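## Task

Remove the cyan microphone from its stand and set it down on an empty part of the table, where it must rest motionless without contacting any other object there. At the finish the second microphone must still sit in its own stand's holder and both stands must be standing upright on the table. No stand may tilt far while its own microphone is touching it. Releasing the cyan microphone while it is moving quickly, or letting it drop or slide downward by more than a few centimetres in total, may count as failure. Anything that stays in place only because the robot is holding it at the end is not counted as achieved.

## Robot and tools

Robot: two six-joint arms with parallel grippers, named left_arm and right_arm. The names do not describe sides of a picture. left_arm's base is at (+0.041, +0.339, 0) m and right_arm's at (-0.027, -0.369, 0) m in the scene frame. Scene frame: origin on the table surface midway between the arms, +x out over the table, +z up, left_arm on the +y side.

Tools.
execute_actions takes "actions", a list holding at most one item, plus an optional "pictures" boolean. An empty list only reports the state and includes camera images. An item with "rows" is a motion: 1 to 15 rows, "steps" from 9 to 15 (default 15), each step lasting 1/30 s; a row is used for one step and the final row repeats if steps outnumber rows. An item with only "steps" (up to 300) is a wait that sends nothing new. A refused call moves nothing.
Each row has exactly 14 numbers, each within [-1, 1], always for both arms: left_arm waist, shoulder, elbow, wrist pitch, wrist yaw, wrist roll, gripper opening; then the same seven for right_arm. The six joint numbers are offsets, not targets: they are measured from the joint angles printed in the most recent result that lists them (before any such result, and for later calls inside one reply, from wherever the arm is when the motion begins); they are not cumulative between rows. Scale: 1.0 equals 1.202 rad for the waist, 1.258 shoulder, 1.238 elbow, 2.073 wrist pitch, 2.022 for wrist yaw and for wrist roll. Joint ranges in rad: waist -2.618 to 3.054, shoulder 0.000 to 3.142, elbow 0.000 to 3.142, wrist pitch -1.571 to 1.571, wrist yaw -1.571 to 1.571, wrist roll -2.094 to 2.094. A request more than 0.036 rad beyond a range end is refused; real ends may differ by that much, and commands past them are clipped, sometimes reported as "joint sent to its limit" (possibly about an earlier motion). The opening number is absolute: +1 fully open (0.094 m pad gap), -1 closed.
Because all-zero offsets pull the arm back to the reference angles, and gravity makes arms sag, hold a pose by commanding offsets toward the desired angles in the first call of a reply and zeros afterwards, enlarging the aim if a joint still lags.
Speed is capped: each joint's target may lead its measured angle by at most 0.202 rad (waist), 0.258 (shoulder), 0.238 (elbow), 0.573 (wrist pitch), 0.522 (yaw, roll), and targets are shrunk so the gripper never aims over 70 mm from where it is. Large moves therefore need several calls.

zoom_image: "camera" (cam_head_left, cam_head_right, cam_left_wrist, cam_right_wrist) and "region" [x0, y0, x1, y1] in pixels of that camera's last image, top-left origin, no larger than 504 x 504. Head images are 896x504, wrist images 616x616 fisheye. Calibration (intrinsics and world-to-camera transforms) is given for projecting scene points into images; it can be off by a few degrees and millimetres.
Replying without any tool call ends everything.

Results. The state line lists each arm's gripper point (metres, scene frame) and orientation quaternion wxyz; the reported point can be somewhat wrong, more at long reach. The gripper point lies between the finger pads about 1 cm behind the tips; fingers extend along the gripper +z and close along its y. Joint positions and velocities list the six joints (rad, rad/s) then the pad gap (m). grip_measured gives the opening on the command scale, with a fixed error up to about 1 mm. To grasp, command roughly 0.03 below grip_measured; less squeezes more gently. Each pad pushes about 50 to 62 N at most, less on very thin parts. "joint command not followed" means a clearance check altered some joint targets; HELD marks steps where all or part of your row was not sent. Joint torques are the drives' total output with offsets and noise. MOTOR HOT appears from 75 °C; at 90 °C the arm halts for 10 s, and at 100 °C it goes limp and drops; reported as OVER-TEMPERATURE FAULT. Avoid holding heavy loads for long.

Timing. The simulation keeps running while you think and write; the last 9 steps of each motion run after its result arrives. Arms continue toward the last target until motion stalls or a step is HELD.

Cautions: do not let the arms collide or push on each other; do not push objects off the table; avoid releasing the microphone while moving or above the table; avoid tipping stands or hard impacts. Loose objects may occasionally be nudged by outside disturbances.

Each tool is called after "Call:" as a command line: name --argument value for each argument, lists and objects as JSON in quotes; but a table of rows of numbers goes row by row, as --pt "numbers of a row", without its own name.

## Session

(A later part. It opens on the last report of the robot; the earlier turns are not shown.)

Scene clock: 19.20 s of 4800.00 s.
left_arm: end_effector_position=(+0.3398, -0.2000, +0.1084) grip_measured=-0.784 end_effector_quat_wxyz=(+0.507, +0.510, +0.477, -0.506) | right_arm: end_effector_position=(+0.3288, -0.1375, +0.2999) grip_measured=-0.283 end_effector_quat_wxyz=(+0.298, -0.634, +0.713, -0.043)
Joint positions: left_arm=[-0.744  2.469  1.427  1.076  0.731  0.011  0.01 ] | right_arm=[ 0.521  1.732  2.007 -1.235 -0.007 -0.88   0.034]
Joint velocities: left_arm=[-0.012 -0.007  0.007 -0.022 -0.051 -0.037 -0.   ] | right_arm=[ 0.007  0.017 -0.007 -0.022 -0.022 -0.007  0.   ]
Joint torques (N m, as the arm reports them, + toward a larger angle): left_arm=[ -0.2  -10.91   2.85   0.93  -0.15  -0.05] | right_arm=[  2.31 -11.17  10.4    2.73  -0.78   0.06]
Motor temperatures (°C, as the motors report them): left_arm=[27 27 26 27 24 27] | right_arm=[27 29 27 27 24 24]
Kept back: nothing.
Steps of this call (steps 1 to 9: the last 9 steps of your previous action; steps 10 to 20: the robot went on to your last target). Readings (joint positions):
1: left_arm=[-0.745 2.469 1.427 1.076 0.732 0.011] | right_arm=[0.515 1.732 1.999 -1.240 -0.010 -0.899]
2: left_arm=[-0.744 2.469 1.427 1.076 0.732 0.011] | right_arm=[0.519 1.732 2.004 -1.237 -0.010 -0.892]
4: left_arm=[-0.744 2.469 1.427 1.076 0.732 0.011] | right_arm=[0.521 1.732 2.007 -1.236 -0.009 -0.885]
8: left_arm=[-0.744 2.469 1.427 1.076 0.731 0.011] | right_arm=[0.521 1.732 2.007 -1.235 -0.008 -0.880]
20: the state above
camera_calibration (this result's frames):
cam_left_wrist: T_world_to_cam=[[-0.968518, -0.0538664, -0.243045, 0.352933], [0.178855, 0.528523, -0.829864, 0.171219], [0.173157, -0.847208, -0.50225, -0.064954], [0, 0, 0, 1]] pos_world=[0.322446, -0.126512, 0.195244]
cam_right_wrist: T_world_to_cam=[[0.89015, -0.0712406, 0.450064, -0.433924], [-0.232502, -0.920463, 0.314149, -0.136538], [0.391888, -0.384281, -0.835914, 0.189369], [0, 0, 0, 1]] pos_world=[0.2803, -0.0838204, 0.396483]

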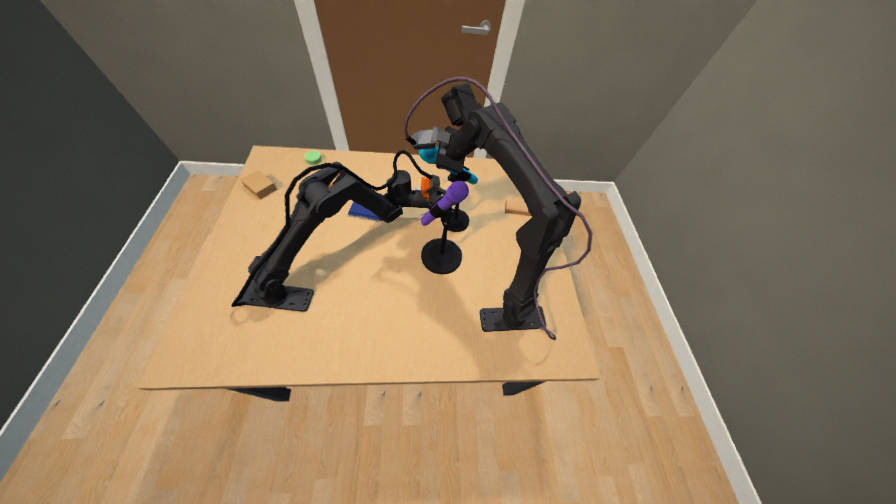

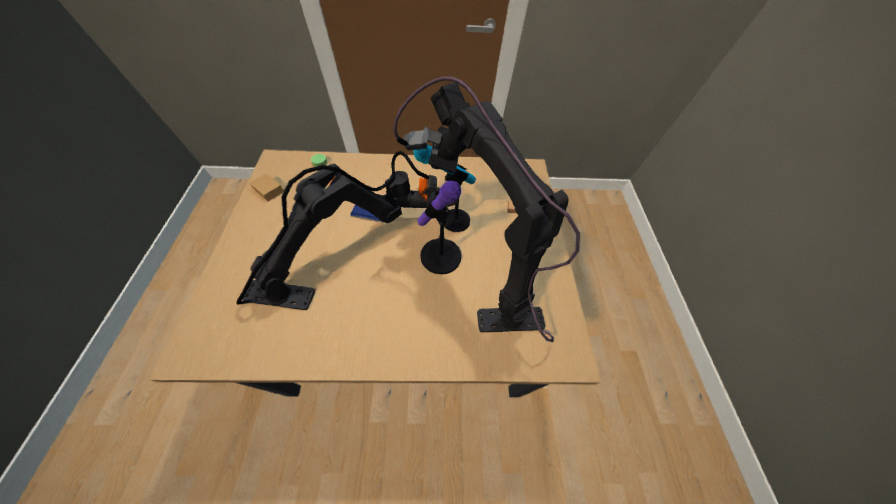

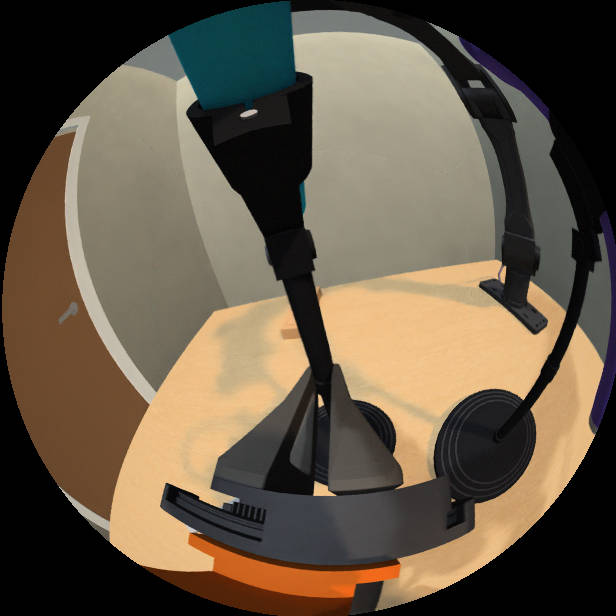

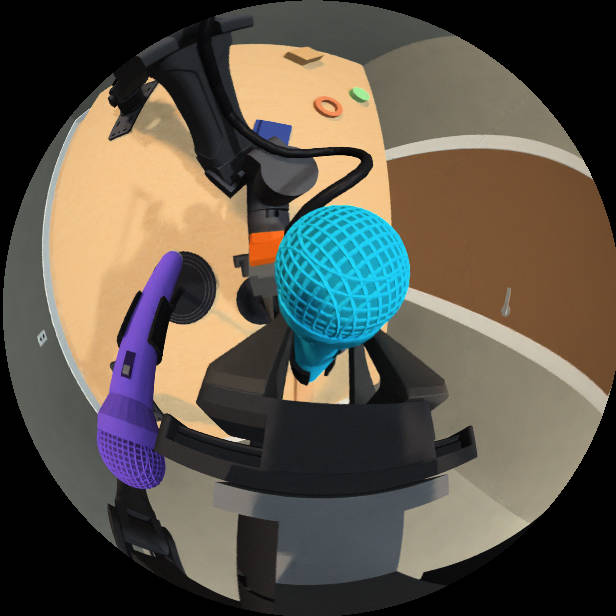

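Sliding. Repeat.

Call:
execute_actions --actions '[{"rows":[[0,0.03,-0.02,-0.05,0,0,-0.85,0.07,-0.02,0.095,0.095,-0.02,0.02,-0.33]]}]'

Call:
execute_actions --actions '[{"rows":[[0,0.03,-0.02,-0.05,0,0,-0.85,0.07,-0.02,0.095,0.08,-0.015,0.015,-0.33]]}]'

Call:
execute_actions --actions '[{"steps":15}]' --pictures true

Scene clock: 19.77 s of 4800.00 s.
left_arm: end_effector_position=(+0.3410, -0.1993, +0.1084) grip_measured=-0.784 end_effector_quat_wxyz=(+0.507, +0.510, +0.477, -0.505) | right_arm: end_effector_position=(+0.3257, -0.1197, +0.3140) grip_measured=-0.283 end_effector_quat_wxyz=(+0.319, -0.633, +0.704, -0.044)
Joint positions: left_arm=[-0.742  2.469  1.427  1.076  0.732  0.012  0.01 ] | right_arm=[ 0.569  1.744  2.057 -1.228  0.014 -0.849  0.034]
Joint velocities: left_arm=[ 0.007 -0.002 -0.007  0.037 -0.022 -0.022 -0.   ] | right_arm=[ 0.178 -0.017  0.173  0.081 -0.066  0.139  0.001]
Joint torques (N m, as the arm reports them, + toward a larger angle): left_arm=[ -0.28 -10.8    2.85   0.91  -0.04   0.  ] | right_arm=[  2.38 -10.22  10.15   2.97  -0.81  -0.14]
Motor temperatures (°C, as the motors report them): left_arm=[27 27 26 27 24 27] | right_arm=[27 29 28 27 24 24]
Steps of this call (steps 1 to 11: the robot went on to your last target; steps 12 to 17: the first 6 steps of this action). Readings (joint positions):
12: left_arm=[-0.744 2.469 1.427 1.076 0.731 0.012] | right_arm=[0.526 1.734 2.014 -1.238 -0.002 -0.875]
13: left_arm=[-0.744 2.469 1.427 1.076 0.731 0.012] | right_arm=[0.533 1.740 2.025 -1.239 0.004 -0.868]
15: left_arm=[-0.743 2.469 1.427 1.076 0.732 0.012] | right_arm=[0.553 1.744 2.043 -1.234 0.013 -0.858]
17: the state above

Scene clock: 20.27 s of 4800.00 s.
left_arm: end_effector_position=(+0.3412, -0.1992, +0.1084) grip_measured=-0.784 end_effector_quat_wxyz=(+0.508, +0.510, +0.477, -0.504) | right_arm: end_effector_position=(+0.3176, -0.0991, +0.3330) grip_measured=-0.284 end_effector_quat_wxyz=(+0.345, -0.629, +0.696, -0.039)
Joint positions: left_arm=[-0.742  2.469  1.427  1.076  0.732  0.014  0.01 ] | right_arm=[ 0.627  1.756  2.122 -1.229  0.036 -0.805  0.034]
Joint velocities: left_arm=[ 0.007 -0.002  0.002 -0.051 -0.051  0.007  0.   ] | right_arm=[ 0.159 -0.022  0.198  0.007 -0.007  0.007  0.   ]
Joint torques (N m, as the arm reports them, + toward a larger angle): left_arm=[ -0.04 -10.87   2.87   0.94  -0.05   0.03] | right_arm=[  1.95 -10.04   9.36   2.88  -0.67  -0.14]
Motor temperatures (°C, as the motors report them): left_arm=[27 27 26 27 24 27] | right_arm=[27 29 28 27 24 24]
Steps of this call (steps 1 to 9: the last 9 steps of your previous action; steps 10 to 15: the first 6 steps of this action, its rows measured from where the robot was after step 9). Readings (joint positions):
9: left_arm=[-0.742 2.469 1.427 1.076 0.732 0.013] | right_arm=[0.576 1.744 2.065 -1.223 0.015 -0.835]
10: left_arm=[-0.742 2.469 1.427 1.076 0.732 0.013] | right_arm=[0.580 1.747 2.073 -1.229 0.022 -0.830]
11: left_arm=[-0.742 2.469 1.427 1.076 0.732 0.013] | right_arm=[0.588 1.752 2.086 -1.234 0.029 -0.823]
13: left_arm=[-0.742 2.469 1.427 1.076 0.732 0.014] | right_arm=[0.610 1.756 2.107 -1.232 0.036 -0.813]
15: the state above

Scene clock: 20.77 s of 4800.00 s.
left_arm: end_effector_position=(+0.3416, -0.1990, +0.1084) grip_measured=-0.784 end_effector_quat_wxyz=(+0.508, +0.510, +0.477, -0.504) | right_arm: end_effector_position=(+0.3174, -0.0955, +0.3380) grip_measured=-0.284 end_effector_quat_wxyz=(+0.354, -0.625, +0.695, -0.037)
Joint positions: left_arm=[-0.741  2.469  1.427  1.076  0.732  0.014  0.01 ] | right_arm=[ 0.633  1.756  2.132 -1.22   0.036 -0.795  0.034]
Joint velocities: left_arm=[-0.002 -0.007 -0.022 -0.007 -0.051 -0.037 -0.001] | right_arm=[-0.007 -0.012 -0.007 -0.037 -0.022 -0.022  0.   ]
Joint torques (N m, as the arm reports them, + toward a larger angle): left_arm=[ -0.16 -10.84   2.85   0.89  -0.06  -0.02] | right_arm=[  2.32 -10.07   9.64   2.91  -0.66  -0.1 ]
Motor temperatures (°C, as the motors report them): left_arm=[27 27 26 27 24 27] | right_arm=[27 29 28 28 24 24]
Kept back: nothing.
Steps of this call (steps 1 to 9: the last 9 steps of your previous action; steps 10 to 15: the robot went on to your last target). Readings (joint positions):
1: left_arm=[-0.742 2.469 1.427 1.076 0.732 0.014] | right_arm=[0.631 1.756 2.127 -1.226 0.036 -0.802]
2: left_arm=[-0.741 2.469 1.427 1.076 0.732 0.014] | right_arm=[0.633 1.756 2.131 -1.223 0.036 -0.800]
4: left_arm=[-0.741 2.469 1.427 1.076 0.732 0.014] | right_arm=[0.633 1.756 2.132 -1.220 0.036 -0.797]
8: left_arm=[-0.741 2.469 1.427 1.076 0.732 0.014] | right_arm=[0.633 1.756 2.132 -1.220 0.036 -0.796]
15: the state above
camera_calibration (this result's frames):
cam_left_wrist: T_world_to_cam=[[-0.967597, -0.0569153, -0.246002, 0.354111], [0.179739, 0.529013, -0.829361, 0.170095], [0.177341, -0.846703, -0.501641, -0.0657843], [0, 0, 0, 1]] pos_world=[0.323731, -0.125528, 0.195182]
cam_right_wrist: T_world_to_cam=[[0.851426, -0.0952693, 0.51575, -0.450118], [-0.237273, -0.946946, 0.216782, -0.0805947], [0.467735, -0.306947, -0.828859, 0.222696], [0, 0, 0, 1]] pos_world=[0.259956, -0.0508452, 0.434204]

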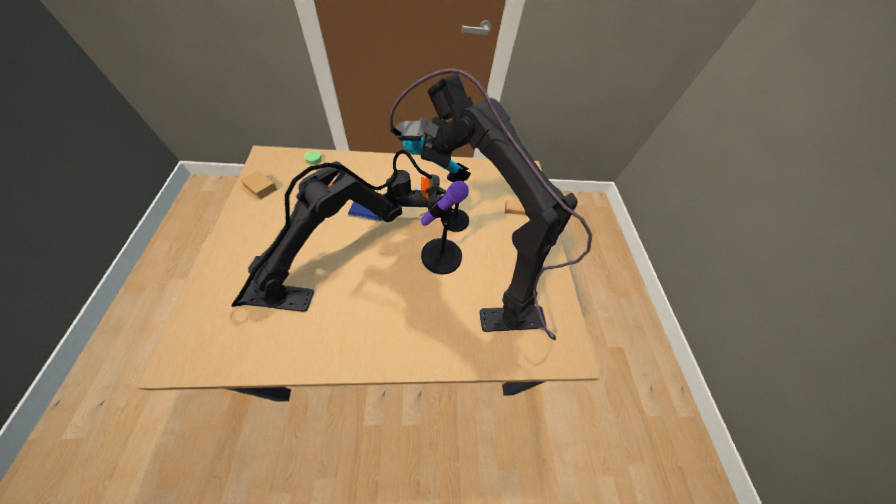

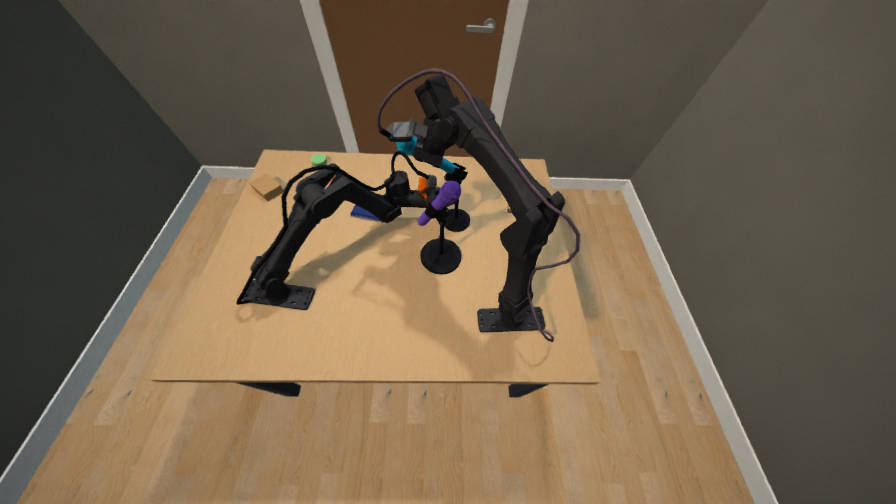

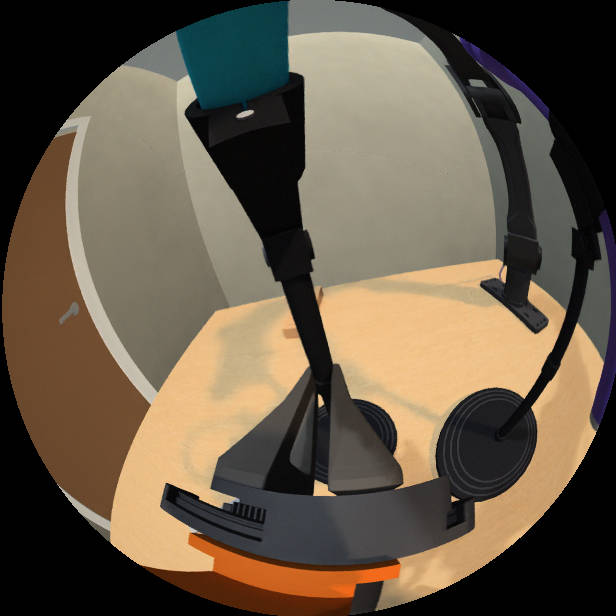

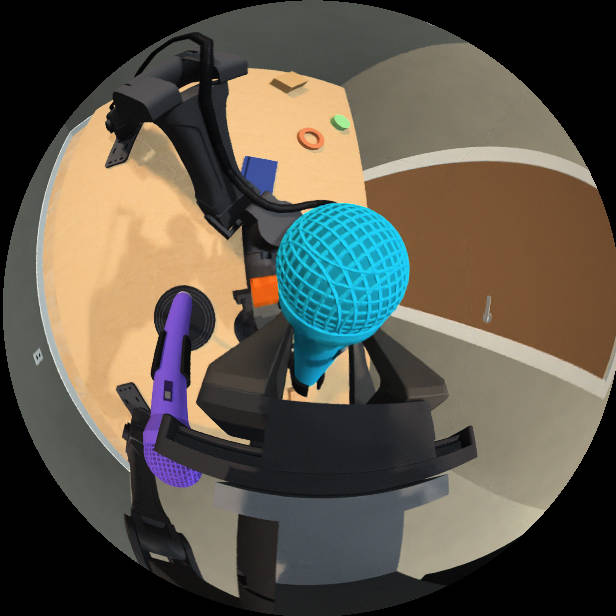

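Call:
execute_actions --actions '[{"rows":[[0,0.03,-0.02,-0.05,0,0,-0.85,0.08,-0.02,0.095,0.085,-0.02,0,-0.33]]}]'

Call:
execute_actions --actions '[{"rows":[[0,0.01,0,-0.02,0,0,-0.85,0.06,-0.03,0.08,0.06,-0.015,0,-0.33]]}]'

Call:
execute_actions --actions '[{"steps":15}]' --pictures true

Scene clock: 22.63 s of 4800.00 s.
left_arm: end_effector_position=(+0.3416, -0.1993, +0.1078) grip_measured=-0.784 end_effector_quat_wxyz=(+0.507, +0.509, +0.479, -0.504) | right_arm: end_effector_position=(+0.3042, -0.0653, +0.3661) grip_measured=-0.284 end_effector_quat_wxyz=(+0.399, -0.635, +0.661, -0.024)
Joint positions: left_arm=[-0.742  2.469  1.427  1.073  0.728  0.014  0.01 ] | right_arm=[ 0.704  1.764  2.199 -1.185  0.036 -0.791  0.034]
Joint velocities: left_arm=[-0.051 -0.022  0.007 -0.051 -0.007  0.037  0.001] | right_arm=[ 0.388 -0.022  0.315  0.711 -0.198 -0.081  0.001]
Joint torques (N m, as the arm reports them, + toward a larger angle): left_arm=[  0.16 -10.78   2.83   1.01  -0.01   0.01] | right_arm=[ 0.1  -9.66  7.97  1.82 -0.1  -0.05]
Motor temperatures (°C, as the motors report them): left_arm=[27 27 26 27 24 27] | right_arm=[27 30 28 29 24 24]
Steps of this call (steps 1 to 15: the robot went on to your last target; steps 16 to 50: nothing new was sent; steps 51 to 56: the first 6 steps of this action). Readings (joint positions):
51: left_arm=[-0.741 2.469 1.427 1.076 0.732 0.014] | right_arm=[0.638 1.758 2.140 -1.224 0.042 -0.793]
52: left_arm=[-0.741 2.469 1.427 1.076 0.732 0.014] | right_arm=[0.647 1.762 2.153 -1.226 0.046 -0.790]
54: left_arm=[-0.741 2.469 1.427 1.076 0.732 0.014] | right_arm=[0.675 1.764 2.176 -1.220 0.049 -0.790]
56: the state above

Scene clock: 23.13 s of 4800.00 s.
left_arm: end_effector_position=(+0.3413, -0.1999, +0.1083) grip_measured=-0.784 end_effector_quat_wxyz=(+0.509, +0.509, +0.479, -0.503) | right_arm: end_effector_position=(+0.2783, -0.0198, +0.4349) grip_measured=-0.284 end_effector_quat_wxyz=(-0.508, +0.631, -0.586, -0.017)
Joint positions: left_arm=[-0.744  2.469  1.427  1.075  0.724  0.014  0.01 ] | right_arm=[ 0.798  1.746  2.281 -1.04  -0.007 -0.791  0.034]
Joint velocities: left_arm=[-0.027  0.017 -0.012 -0.022  0.037  0.022  0.   ] | right_arm=[ 0.188 -0.12   0.154  0.315 -0.125  0.007  0.001]
Joint torques (N m, as the arm reports them, + toward a larger angle): left_arm=[ -0.08 -12.98   4.64   1.62  -0.05   0.04] | right_arm=[-0.76 -8.72  7.49  2.    0.08 -0.02]
Motor temperatures (°C, as the motors report them): left_arm=[27 27 26 27 24 27] | right_arm=[27 30 28 29 24 24]
Steps of this call (steps 1 to 9: the last 9 steps of your previous action; steps 10 to 15: the first 6 steps of this action, its rows measured from where the robot was after step 9). Readings (joint positions):
9: left_arm=[-0.744 2.469 1.427 1.072 0.725 0.014] | right_arm=[0.730 1.753 2.219 -1.093 0.008 -0.791]
10: left_arm=[-0.744 2.469 1.427 1.074 0.724 0.014] | right_arm=[0.736 1.754 2.229 -1.093 0.009 -0.791]
11: left_arm=[-0.744 2.469 1.427 1.075 0.724 0.014] | right_arm=[0.746 1.756 2.241 -1.088 0.009 -0.791]
13: left_arm=[-0.744 2.469 1.427 1.075 0.724 0.014] | right_arm=[0.776 1.754 2.266 -1.065 0.004 -0.791]
15: the state above

Scene clock: 23.63 s of 4800.00 s.
left_arm: end_effector_position=(+0.3413, -0.1999, +0.1083) grip_measured=-0.784 end_effector_quat_wxyz=(+0.509, +0.509, +0.479, -0.503) | right_arm: end_effector_position=(+0.2739, -0.0187, +0.4500) grip_measured=-0.284 end_effector_quat_wxyz=(-0.528, +0.625, -0.575, -0.023)
Joint positions: left_arm=[-0.744  2.469  1.427  1.075  0.724  0.014  0.01 ] | right_arm=[ 0.803  1.732  2.29  -1.015 -0.014 -0.791  0.034]
Joint velocities: left_arm=[-0.007 -0.007 -0.002 -0.022  0.037  0.037  0.   ] | right_arm=[ 0.002 -0.007 -0.012 -0.037 -0.022 -0.022  0.001]
Joint torques (N m, as the arm reports them, + toward a larger angle): left_arm=[  0.01 -13.08   4.63   1.61  -0.07   0.03] | right_arm=[-0.12 -8.1   7.45  2.2  -0.11 -0.01]
Motor temperatures (°C, as the motors report them): left_arm=[27 27 26 27 24 27] | right_arm=[27 30 28 29 24 24]
Kept back: nothing.
Steps of this call (steps 1 to 9: the last 9 steps of your previous action; steps 10 to 15: the robot went on to your last target). Readings (joint positions):
1: left_arm=[-0.744 2.469 1.427 1.075 0.724 0.014] | right_arm=[0.802 1.741 2.285 -1.031 -0.011 -0.791]
2: left_arm=[-0.744 2.469 1.427 1.075 0.724 0.014] | right_arm=[0.803 1.737 2.288 -1.025 -0.014 -0.791]
4: left_arm=[-0.744 2.469 1.427 1.075 0.724 0.014] | right_arm=[0.803 1.733 2.290 -1.018 -0.014 -0.791]
8: left_arm=[-0.744 2.469 1.427 1.075 0.724 0.014] | right_arm=[0.803 1.732 2.290 -1.015 -0.014 -0.791]
15: the state above
camera_calibration (this result's frames):
cam_left_wrist: T_world_to_cam=[[-0.96761, -0.0608549, -0.245005, 0.352798], [0.176648, 0.530122, -0.829317, 0.17183], [0.180351, -0.845735, -0.502202, -0.0673676], [0, 0, 0, 1]] pos_world=[0.323167, -0.126597, 0.195107]
cam_right_wrist: T_world_to_cam=[[0.716863, -0.111015, 0.68832, -0.504556], [-0.0480574, -0.992762, -0.110066, 0.0519129], [0.695556, 0.0458232, -0.717009, 0.253378], [0, 0, 0, 1]] pos_world=[0.187954, -0.0160866, 0.534684]

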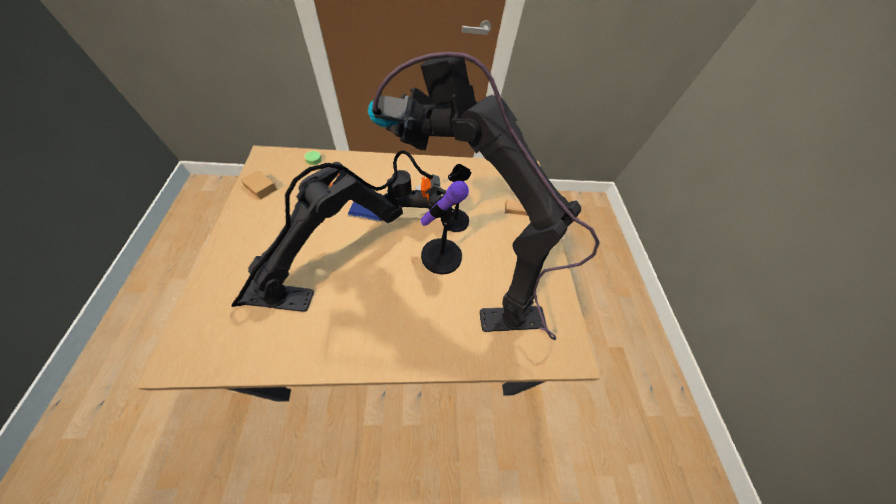

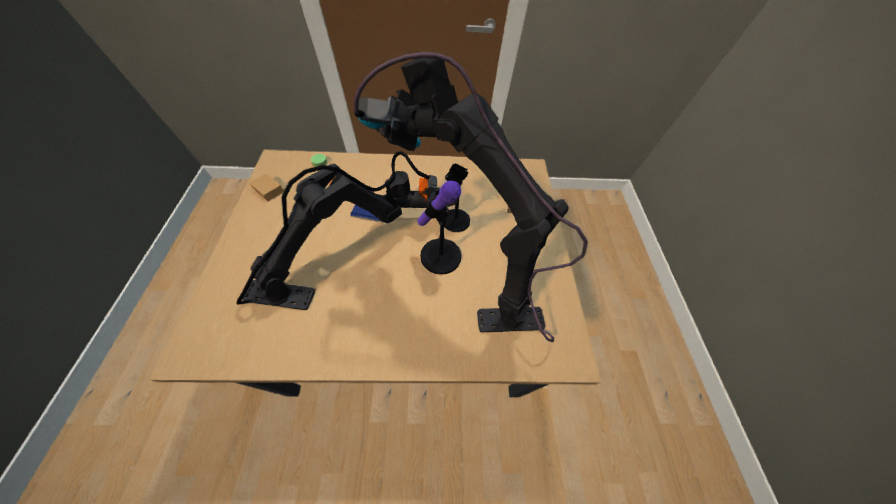

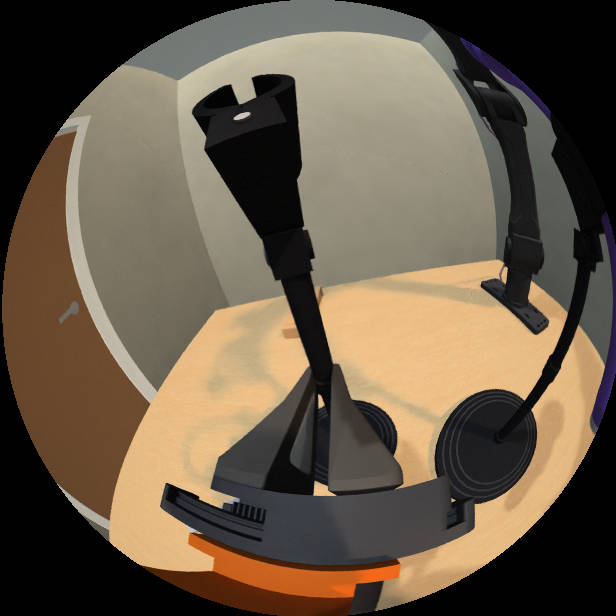

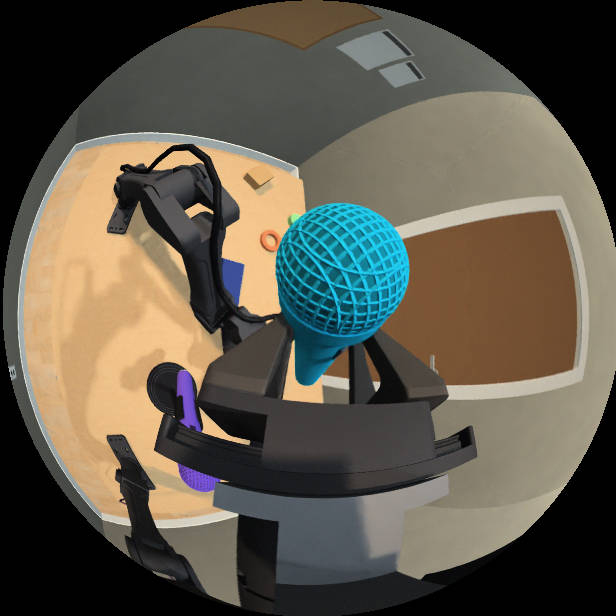

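Call:
execute_actions --actions '[{"rows":[[0,0,0,0,0,0,0.5,0.54,-0.05,0,-0.13,0,0.39,-0.33]]}]'

Call:
execute_actions --actions '[{"steps":18}]'

Call:
execute_actions --actions '[{"rows":[[0.03,-0.03,-0.04,0.01,0.01,0,0.5,0,0,-0.2,0,0,0,-0.33],[0.06,-0.06,-0.09,0.02,0.02,0,0.5,0,0,-0.3,0,0,0,-0.33],[0.08,-0.08,-0.14,0.03,0.03,0,0.5,0,0,-0.4,0,0,0,-0.33],[0.1,-0.11,-0.19,0.04,0.04,0,0.5,0,0,-0.5,0,0,0,-0.33],[0.125,-0.14,-0.27,0.05,0.055,0,0.5,0,0.2,-0.6,0,0,0,-0.33]]}]'

Call:
execute_actions --actions '[{"steps":35}]' --pictures true

Scene clock: 24.37 s of 4800.00 s.
left_arm: end_effector_position=(+0.3413, -0.1999, +0.1086) grip_measured=+0.487 end_effector_quat_wxyz=(+0.509, +0.509, +0.478, -0.503) | right_arm: end_effector_position=(+0.1657, +0.0208, +0.4173) grip_measured=-0.284 end_effector_quat_wxyz=(+0.424, -0.591, +0.666, +0.168)
Joint positions: left_arm=[-0.744  2.469  1.427  1.077  0.724  0.014  0.07 ] | right_arm=[ 1.063  1.72   2.29  -1.194  0.009 -0.343  0.034]
Joint velocities: left_arm=[-0.012  0.002 -0.002 -0.007 -0.066 -0.139  0.022] | right_arm=[ 1.741 -0.027 -0.007 -0.667 -0.037  1.897 -0.   ]
Joint torques (N m, as the arm reports them, + toward a larger angle): left_arm=[ -0.06 -14.17   4.6    2.15  -0.06   0.03] | right_arm=[ 0.89 -9.72  5.04  1.84 -0.26  0.03]
Motor temperatures (°C, as the motors report them): left_arm=[27 27 26 27 24 27] | right_arm=[27 30 28 29 24 24]
Steps of this call (steps 1 to 15: the robot went on to your last target; step 16: nothing new was sent; steps 17 to 22: the first 6 steps of this action). Readings (joint positions):
17: left_arm=[-0.744 2.469 1.427 1.077 0.724 0.014] | right_arm=[0.819 1.731 2.290 -1.031 -0.002 -0.730]
18: left_arm=[-0.744 2.469 1.427 1.077 0.724 0.014] | right_arm=[0.848 1.727 2.290 -1.067 0.010 -0.652]
20: left_arm=[-0.744 2.469 1.427 1.077 0.724 0.014] | right_arm=[0.944 1.722 2.290 -1.141 0.012 -0.492]
22: the state above

Scene clock: 24.97 s of 4800.00 s.
left_arm: end_effector_position=(+0.3413, -0.1999, +0.1086) grip_measured=+0.497 end_effector_quat_wxyz=(+0.509, +0.509, +0.478, -0.503) | right_arm: end_effector_position=(-0.0072, +0.0416, +0.4070) grip_measured=-0.284 end_effector_quat_wxyz=(-0.301, +0.631, -0.652, -0.293)
Joint positions: left_arm=[-0.744  2.469  1.427  1.077  0.724  0.014  0.07 ] | right_arm=[ 1.46   1.694  2.29  -1.299 -0.023 -0.017  0.034]
Joint velocities: left_arm=[-0.022 -0.012 -0.002 -0.037 -0.022  0.007 -0.   ] | right_arm=[-0.007 -0.002 -0.002  0.007 -0.051 -0.022  0.001]
Joint torques (N m, as the arm reports them, + toward a larger angle): left_arm=[ -0.04 -14.3    4.54   2.15  -0.04   0.02] | right_arm=[-0.78 -8.07  4.95  1.73  0.06  0.05]
Motor temperatures (°C, as the motors report them): left_arm=[27 28 26 27 24 27] | right_arm=[27 30 28 29 24 24]
Kept back: nothing.
Steps of this call (steps 1 to 9: the last 9 steps of your previous action; steps 10 to 18: the robot went on to your last target). Readings (joint positions):
1: left_arm=[-0.744 2.469 1.427 1.077 0.724 0.014] | right_arm=[1.126 1.720 2.290 -1.213 0.007 -0.284]
2: left_arm=[-0.744 2.469 1.427 1.077 0.724 0.014] | right_arm=[1.190 1.720 2.290 -1.228 0.006 -0.236]
4: left_arm=[-0.744 2.469 1.427 1.077 0.724 0.014] | right_arm=[1.320 1.720 2.290 -1.250 0.003 -0.162]
8: left_arm=[-0.744 2.469 1.427 1.077 0.724 0.014] | right_arm=[1.480 1.717 2.290 -1.277 -0.032 -0.073]
18: the state above

Scene clock: 25.17 s of 4800.00 s.
left_arm: end_effector_position=(+0.3448, -0.1397, +0.0948) grip_measured=+0.497 end_effector_quat_wxyz=(+0.488, +0.502, +0.515, -0.495) | right_arm: end_effector_position=(-0.0076, +0.0365, +0.3025) grip_measured=-0.284 end_effector_quat_wxyz=(+0.202, -0.665, +0.690, +0.203)
Joint positions: left_arm=[-0.657  2.349  1.179  1.122  0.78   0.014  0.07 ] | right_arm=[ 1.46   1.698  1.998 -1.29  -0.023 -0.016  0.034]
Joint velocities: left_arm=[ 0.886 -0.735 -1.59   0.403  0.52  -0.007 -0.001] | right_arm=[ 0.012  0.823 -0.838 -0.051 -0.051 -0.037 -0.   ]
Joint torques (N m, as the arm reports them, + toward a larger angle): left_arm=[  0.7  -13.64   4.96   2.28  -0.14   0.03] | right_arm=[ 0.06 -5.11  4.37  1.36 -0.02 -0.01]
Motor temperatures (°C, as the motors report them): left_arm=[27 28 26 27 24 27] | right_arm=[27 30 28 29 24 24]
Steps of this call (steps 1 to 6: the first 6 steps of this action). Readings (joint positions):
1: left_arm=[-0.742 2.468 1.422 1.078 0.725 0.014] | right_arm=[1.460 1.683 2.248 -1.277 -0.023 -0.016]
2: left_arm=[-0.737 2.457 1.401 1.081 0.729 0.014] | right_arm=[1.460 1.664 2.185 -1.260 -0.023 -0.016]
4: left_arm=[-0.709 2.412 1.308 1.097 0.750 0.014] | right_arm=[1.460 1.656 2.068 -1.266 -0.023 -0.016]
6: the state above

Scene clock: 26.33 s of 4800.00 s.
left_arm: end_effector_position=(+0.3586, -0.1089, +0.0944) grip_measured=+0.497 end_effector_quat_wxyz=(+0.495, +0.495, +0.520, -0.490) | right_arm: end_effector_position=(-0.0123, -0.0428, +0.0675) grip_measured=-0.284 end_effector_quat_wxyz=(-0.069, -0.688, +0.720, -0.048)
Joint positions: left_arm=[-0.588  2.322  1.109  1.166  0.825  0.014  0.07 ] | right_arm=[ 1.46   1.962  1.521 -1.296 -0.023 -0.016  0.034]
Joint velocities: left_arm=[ 0.012 -0.002  0.002 -0.051 -0.022  0.022  0.   ] | right_arm=[-0.012 -0.002 -0.002 -0.051 -0.007  0.022 -0.   ]
Joint torques (N m, as the arm reports them, + toward a larger angle): left_arm=[ -0.5  -14.78   2.72   2.3    0.06   0.02] | right_arm=[ -0.05 -10.11   7.27  -0.14  -0.03  -0.02]
Motor temperatures (°C, as the motors report them): left_arm=[27 28 26 27 24 27] | right_arm=[27 30 28 29 24 24]
Kept back: nothing.
Steps of this call (steps 1 to 9: the last 9 steps of your previous action; steps 10 to 35: the robot went on to your last target). Readings (joint positions):
1: left_arm=[-0.628 2.331 1.139 1.132 0.793 0.014] | right_arm=[1.460 1.729 1.968 -1.290 -0.023 -0.016]
2: left_arm=[-0.603 2.323 1.118 1.139 0.800 0.014] | right_arm=[1.460 1.763 1.936 -1.288 -0.023 -0.016]
4: left_arm=[-0.572 2.322 1.109 1.147 0.804 0.014] | right_arm=[1.460 1.830 1.857 -1.279 -0.023 -0.016]
8: left_arm=[-0.575 2.322 1.109 1.159 0.812 0.014] | right_arm=[1.460 1.941 1.635 -1.258 -0.023 -0.016]
35: the state above
camera_calibration (this result's frames):
cam_left_wrist: T_world_to_cam=[[-0.975308, -0.102677, -0.195531, 0.365198], [0.100214, 0.583205, -0.806119, 0.140021], [0.196804, -0.805809, -0.558515, 0.00331938], [0, 0, 0, 1]] pos_world=[0.341495, -0.0414889, 0.186135]
cam_right_wrist: T_world_to_cam=[[0.994874, 0.0628243, -0.079239, 0.0238563], [0.101111, -0.629464, 0.770423, -0.069871], [-0.00147685, -0.774486, -0.63259, 0.12994], [0, 0, 0, 1]] pos_world=[-0.0164773, 0.0551568, 0.137919]

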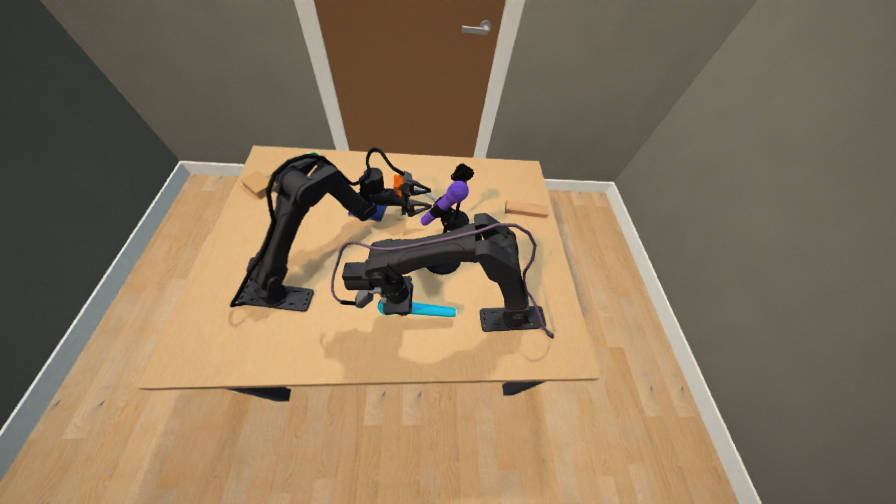

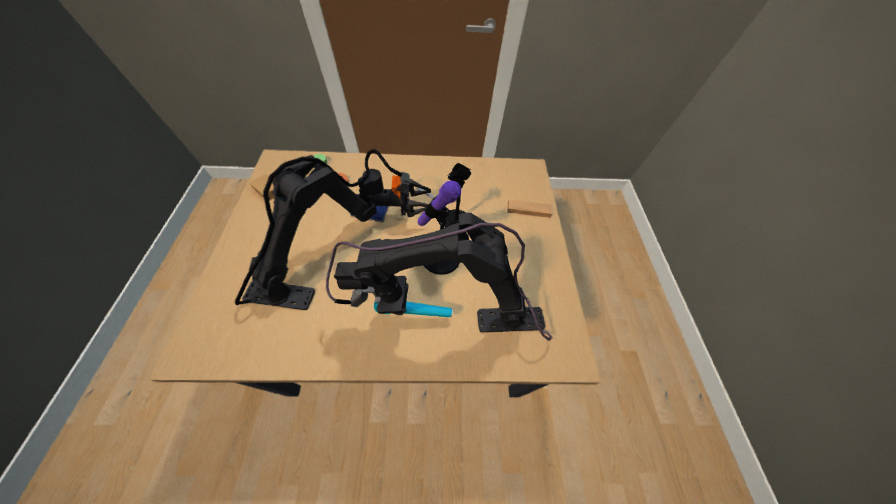

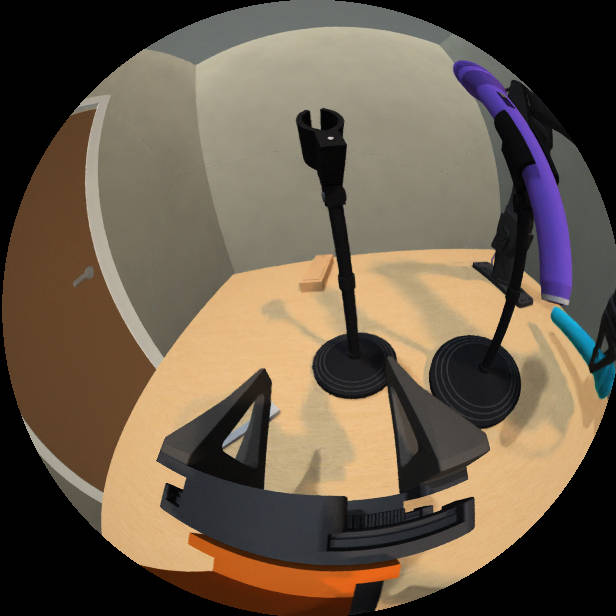

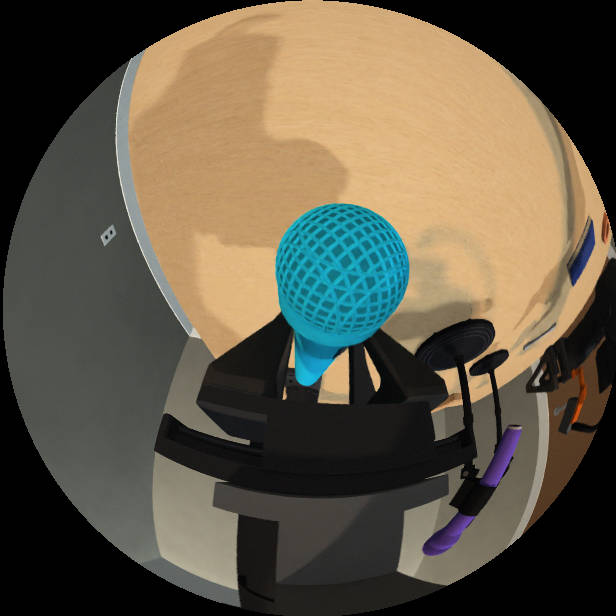

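Call:
execute_actions --actions '[{"rows":[[0,0,0,0,0,0,0.5,0,0.01,0.01,0.015,0,0,-0.33],[0,0,0,0,0,0,0.5,0,0.02,0.01,0.03,0,0,-0.33],[0,0,0,0,0,0,0.5,0,0.03,0.01,0.04,0,0,-0.33],[0,0,0,0,0,0,0.5,0,0.04,0.01,0.05,0,0,-0.33],[0,0,0,0,0,0,0.5,0,0.05,0.01,0.06,0,0,-0.33],[0,0,0,0,0,0,0.5,0,0.06,0.01,0.07,0,0,-0.33],[0,0,0,0,0,0,0.5,0,0.07,0.01,0.08,0,0,-0.33],[0,0,0,0,0,0,0.5,0,0.075,0.01,0.08,0,0,-0.33],[0,0,0,0,0,0,0.5,0,0.08,0.01,0.08,0,0,-0.33],[0,0,0,0,0,0,0.5,0,0.09,0.01,0.085,0,0,-0.33]]}]'

Call:
execute_actions --actions '[{"steps":20}]' --pictures true

Scene clock: 27.20 s of 4800.00 s.
left_arm: end_effector_position=(+0.3586, -0.1089, +0.0944) grip_measured=+0.497 end_effector_quat_wxyz=(+0.495, +0.495, +0.520, -0.490) | right_arm: end_effector_position=(-0.0115, -0.0298, +0.0528) grip_measured=-0.284 end_effector_quat_wxyz=(-0.060, -0.689, +0.721, -0.040)
Joint positions: left_arm=[-0.588  2.322  1.109  1.166  0.825  0.014  0.07 ] | right_arm=[ 1.46   2.001  1.521 -1.234 -0.023 -0.016  0.034]
Joint velocities: left_arm=[-0.002 -0.002  0.002  0.007 -0.066  0.095 -0.   ] | right_arm=[ 0.002  0.398 -0.007  0.593 -0.037  0.022  0.001]
Joint torques (N m, as the arm reports them, + toward a larger angle): left_arm=[  0.03 -12.16   3.94   2.15  -0.02   0.01] | right_arm=[ 0.03 -8.51  6.19  0.01 -0.04 -0.02]
Motor temperatures (°C, as the motors report them): left_arm=[27 28 26 27 24 27] | right_arm=[27 30 28 29 24 24]
Steps of this call (steps 1 to 15: the robot went on to your last target; steps 16 to 20: nothing new was sent; steps 21 to 26: the first 6 steps of this action). Readings (joint positions):
21: left_arm=[-0.588 2.322 1.109 1.166 0.825 0.014] | right_arm=[1.460 1.963 1.521 -1.295 -0.023 -0.016]
22: left_arm=[-0.588 2.322 1.109 1.166 0.825 0.014] | right_arm=[1.460 1.965 1.521 -1.289 -0.023 -0.016]
24: left_arm=[-0.588 2.322 1.109 1.166 0.825 0.014] | right_arm=[1.460 1.978 1.521 -1.266 -0.023 -0.016]
26: the state above

Scene clock: 27.87 s of 4800.00 s.
left_arm: end_effector_position=(+0.3586, -0.1089, +0.0944) grip_measured=+0.497 end_effector_quat_wxyz=(+0.495, +0.495, +0.520, -0.490) | right_arm: end_effector_position=(-0.0109, -0.0186, +0.0236) grip_measured=-0.285 end_effector_quat_wxyz=(-0.064, -0.689, +0.721, -0.043)
Joint positions: left_arm=[-0.588  2.322  1.109  1.166  0.825  0.014  0.07 ] | right_arm=[ 1.46   2.083  1.521 -1.162 -0.023 -0.015  0.034]
Joint velocities: left_arm=[ 0.002 -0.002  0.002  0.037 -0.007 -0.007 -0.   ] | right_arm=[-0.012  0.007  0.002 -0.051  0.022 -0.007  0.   ]
Joint torques (N m, as the arm reports them, + toward a larger angle): left_arm=[ -0.04 -12.29   3.98   2.13  -0.03   0.02] | right_arm=[  0.01 -10.38   6.11   0.28  -0.03  -0.03]
Motor temperatures (°C, as the motors report them): left_arm=[27 28 26 28 24 27] | right_arm=[27 30 28 28 24 24]
Kept back: nothing.
Steps of this call (steps 1 to 9: the last 9 steps of your previous action; steps 10 to 20: the robot went on to your last target). Readings (joint positions):
1: left_arm=[-0.588 2.322 1.109 1.166 0.825 0.014] | right_arm=[1.460 2.016 1.521 -1.216 -0.023 -0.016]
2: left_arm=[-0.588 2.322 1.109 1.166 0.825 0.014] | right_arm=[1.460 2.032 1.521 -1.198 -0.023 -0.016]
4: left_arm=[-0.588 2.322 1.109 1.166 0.825 0.014] | right_arm=[1.460 2.060 1.521 -1.178 -0.023 -0.016]
8: left_arm=[-0.588 2.322 1.109 1.166 0.825 0.014] | right_arm=[1.460 2.083 1.521 -1.162 -0.023 -0.016]
20: the state above
camera_calibration (this result's frames):
cam_left_wrist: T_world_to_cam=[[-0.975308, -0.102677, -0.195531, 0.365198], [0.100214, 0.583205, -0.806119, 0.140021], [0.196804, -0.805809, -0.558515, 0.00331938], [0, 0, 0, 1]] pos_world=[0.341495, -0.0414889, 0.186135]
cam_right_wrist: T_world_to_cam=[[0.994995, 0.0631469, -0.0774414, 0.0173825], [0.0999129, -0.640023, 0.761832, -0.0209724], [-0.00145694, -0.765756, -0.643129, 0.12129], [0, 0, 0, 1]] pos_world=[-0.0150233, 0.0783583, 0.0953288]

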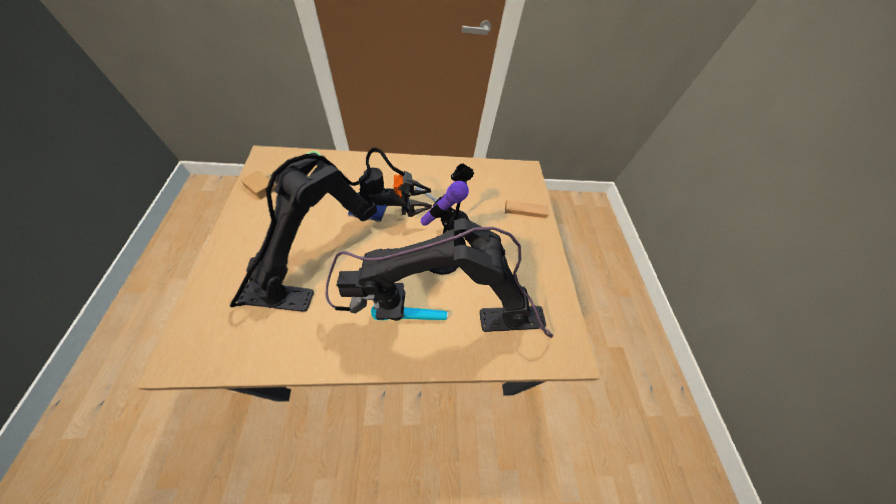

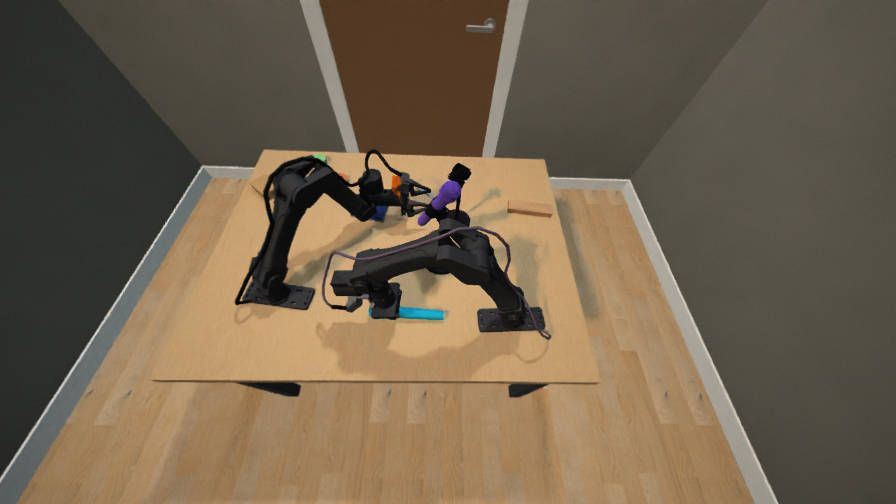

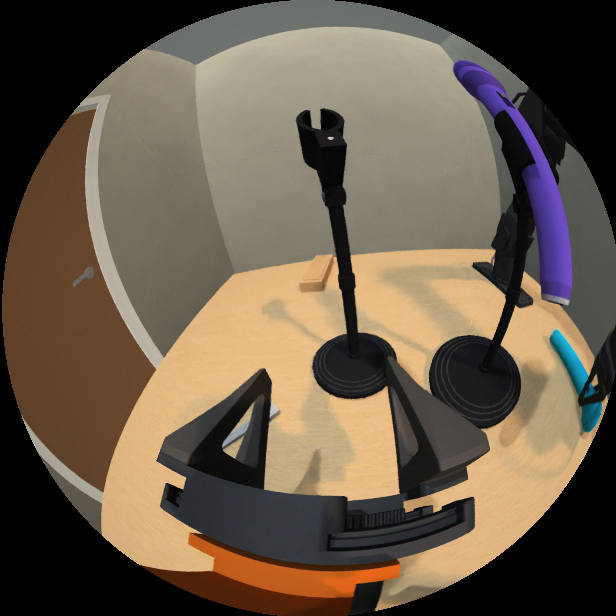

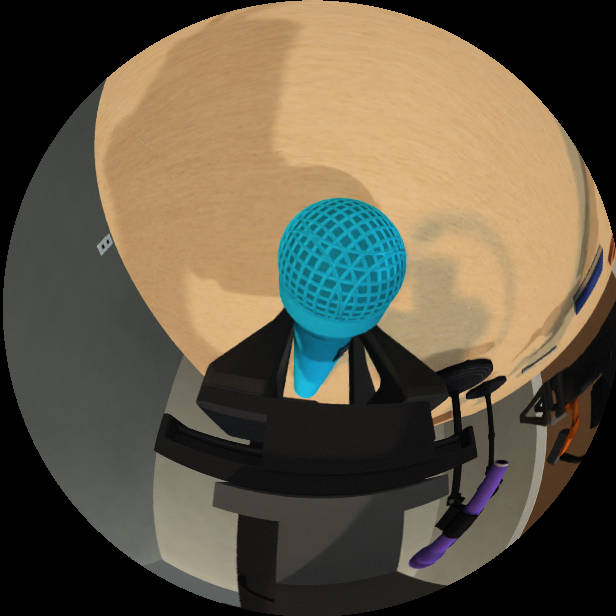

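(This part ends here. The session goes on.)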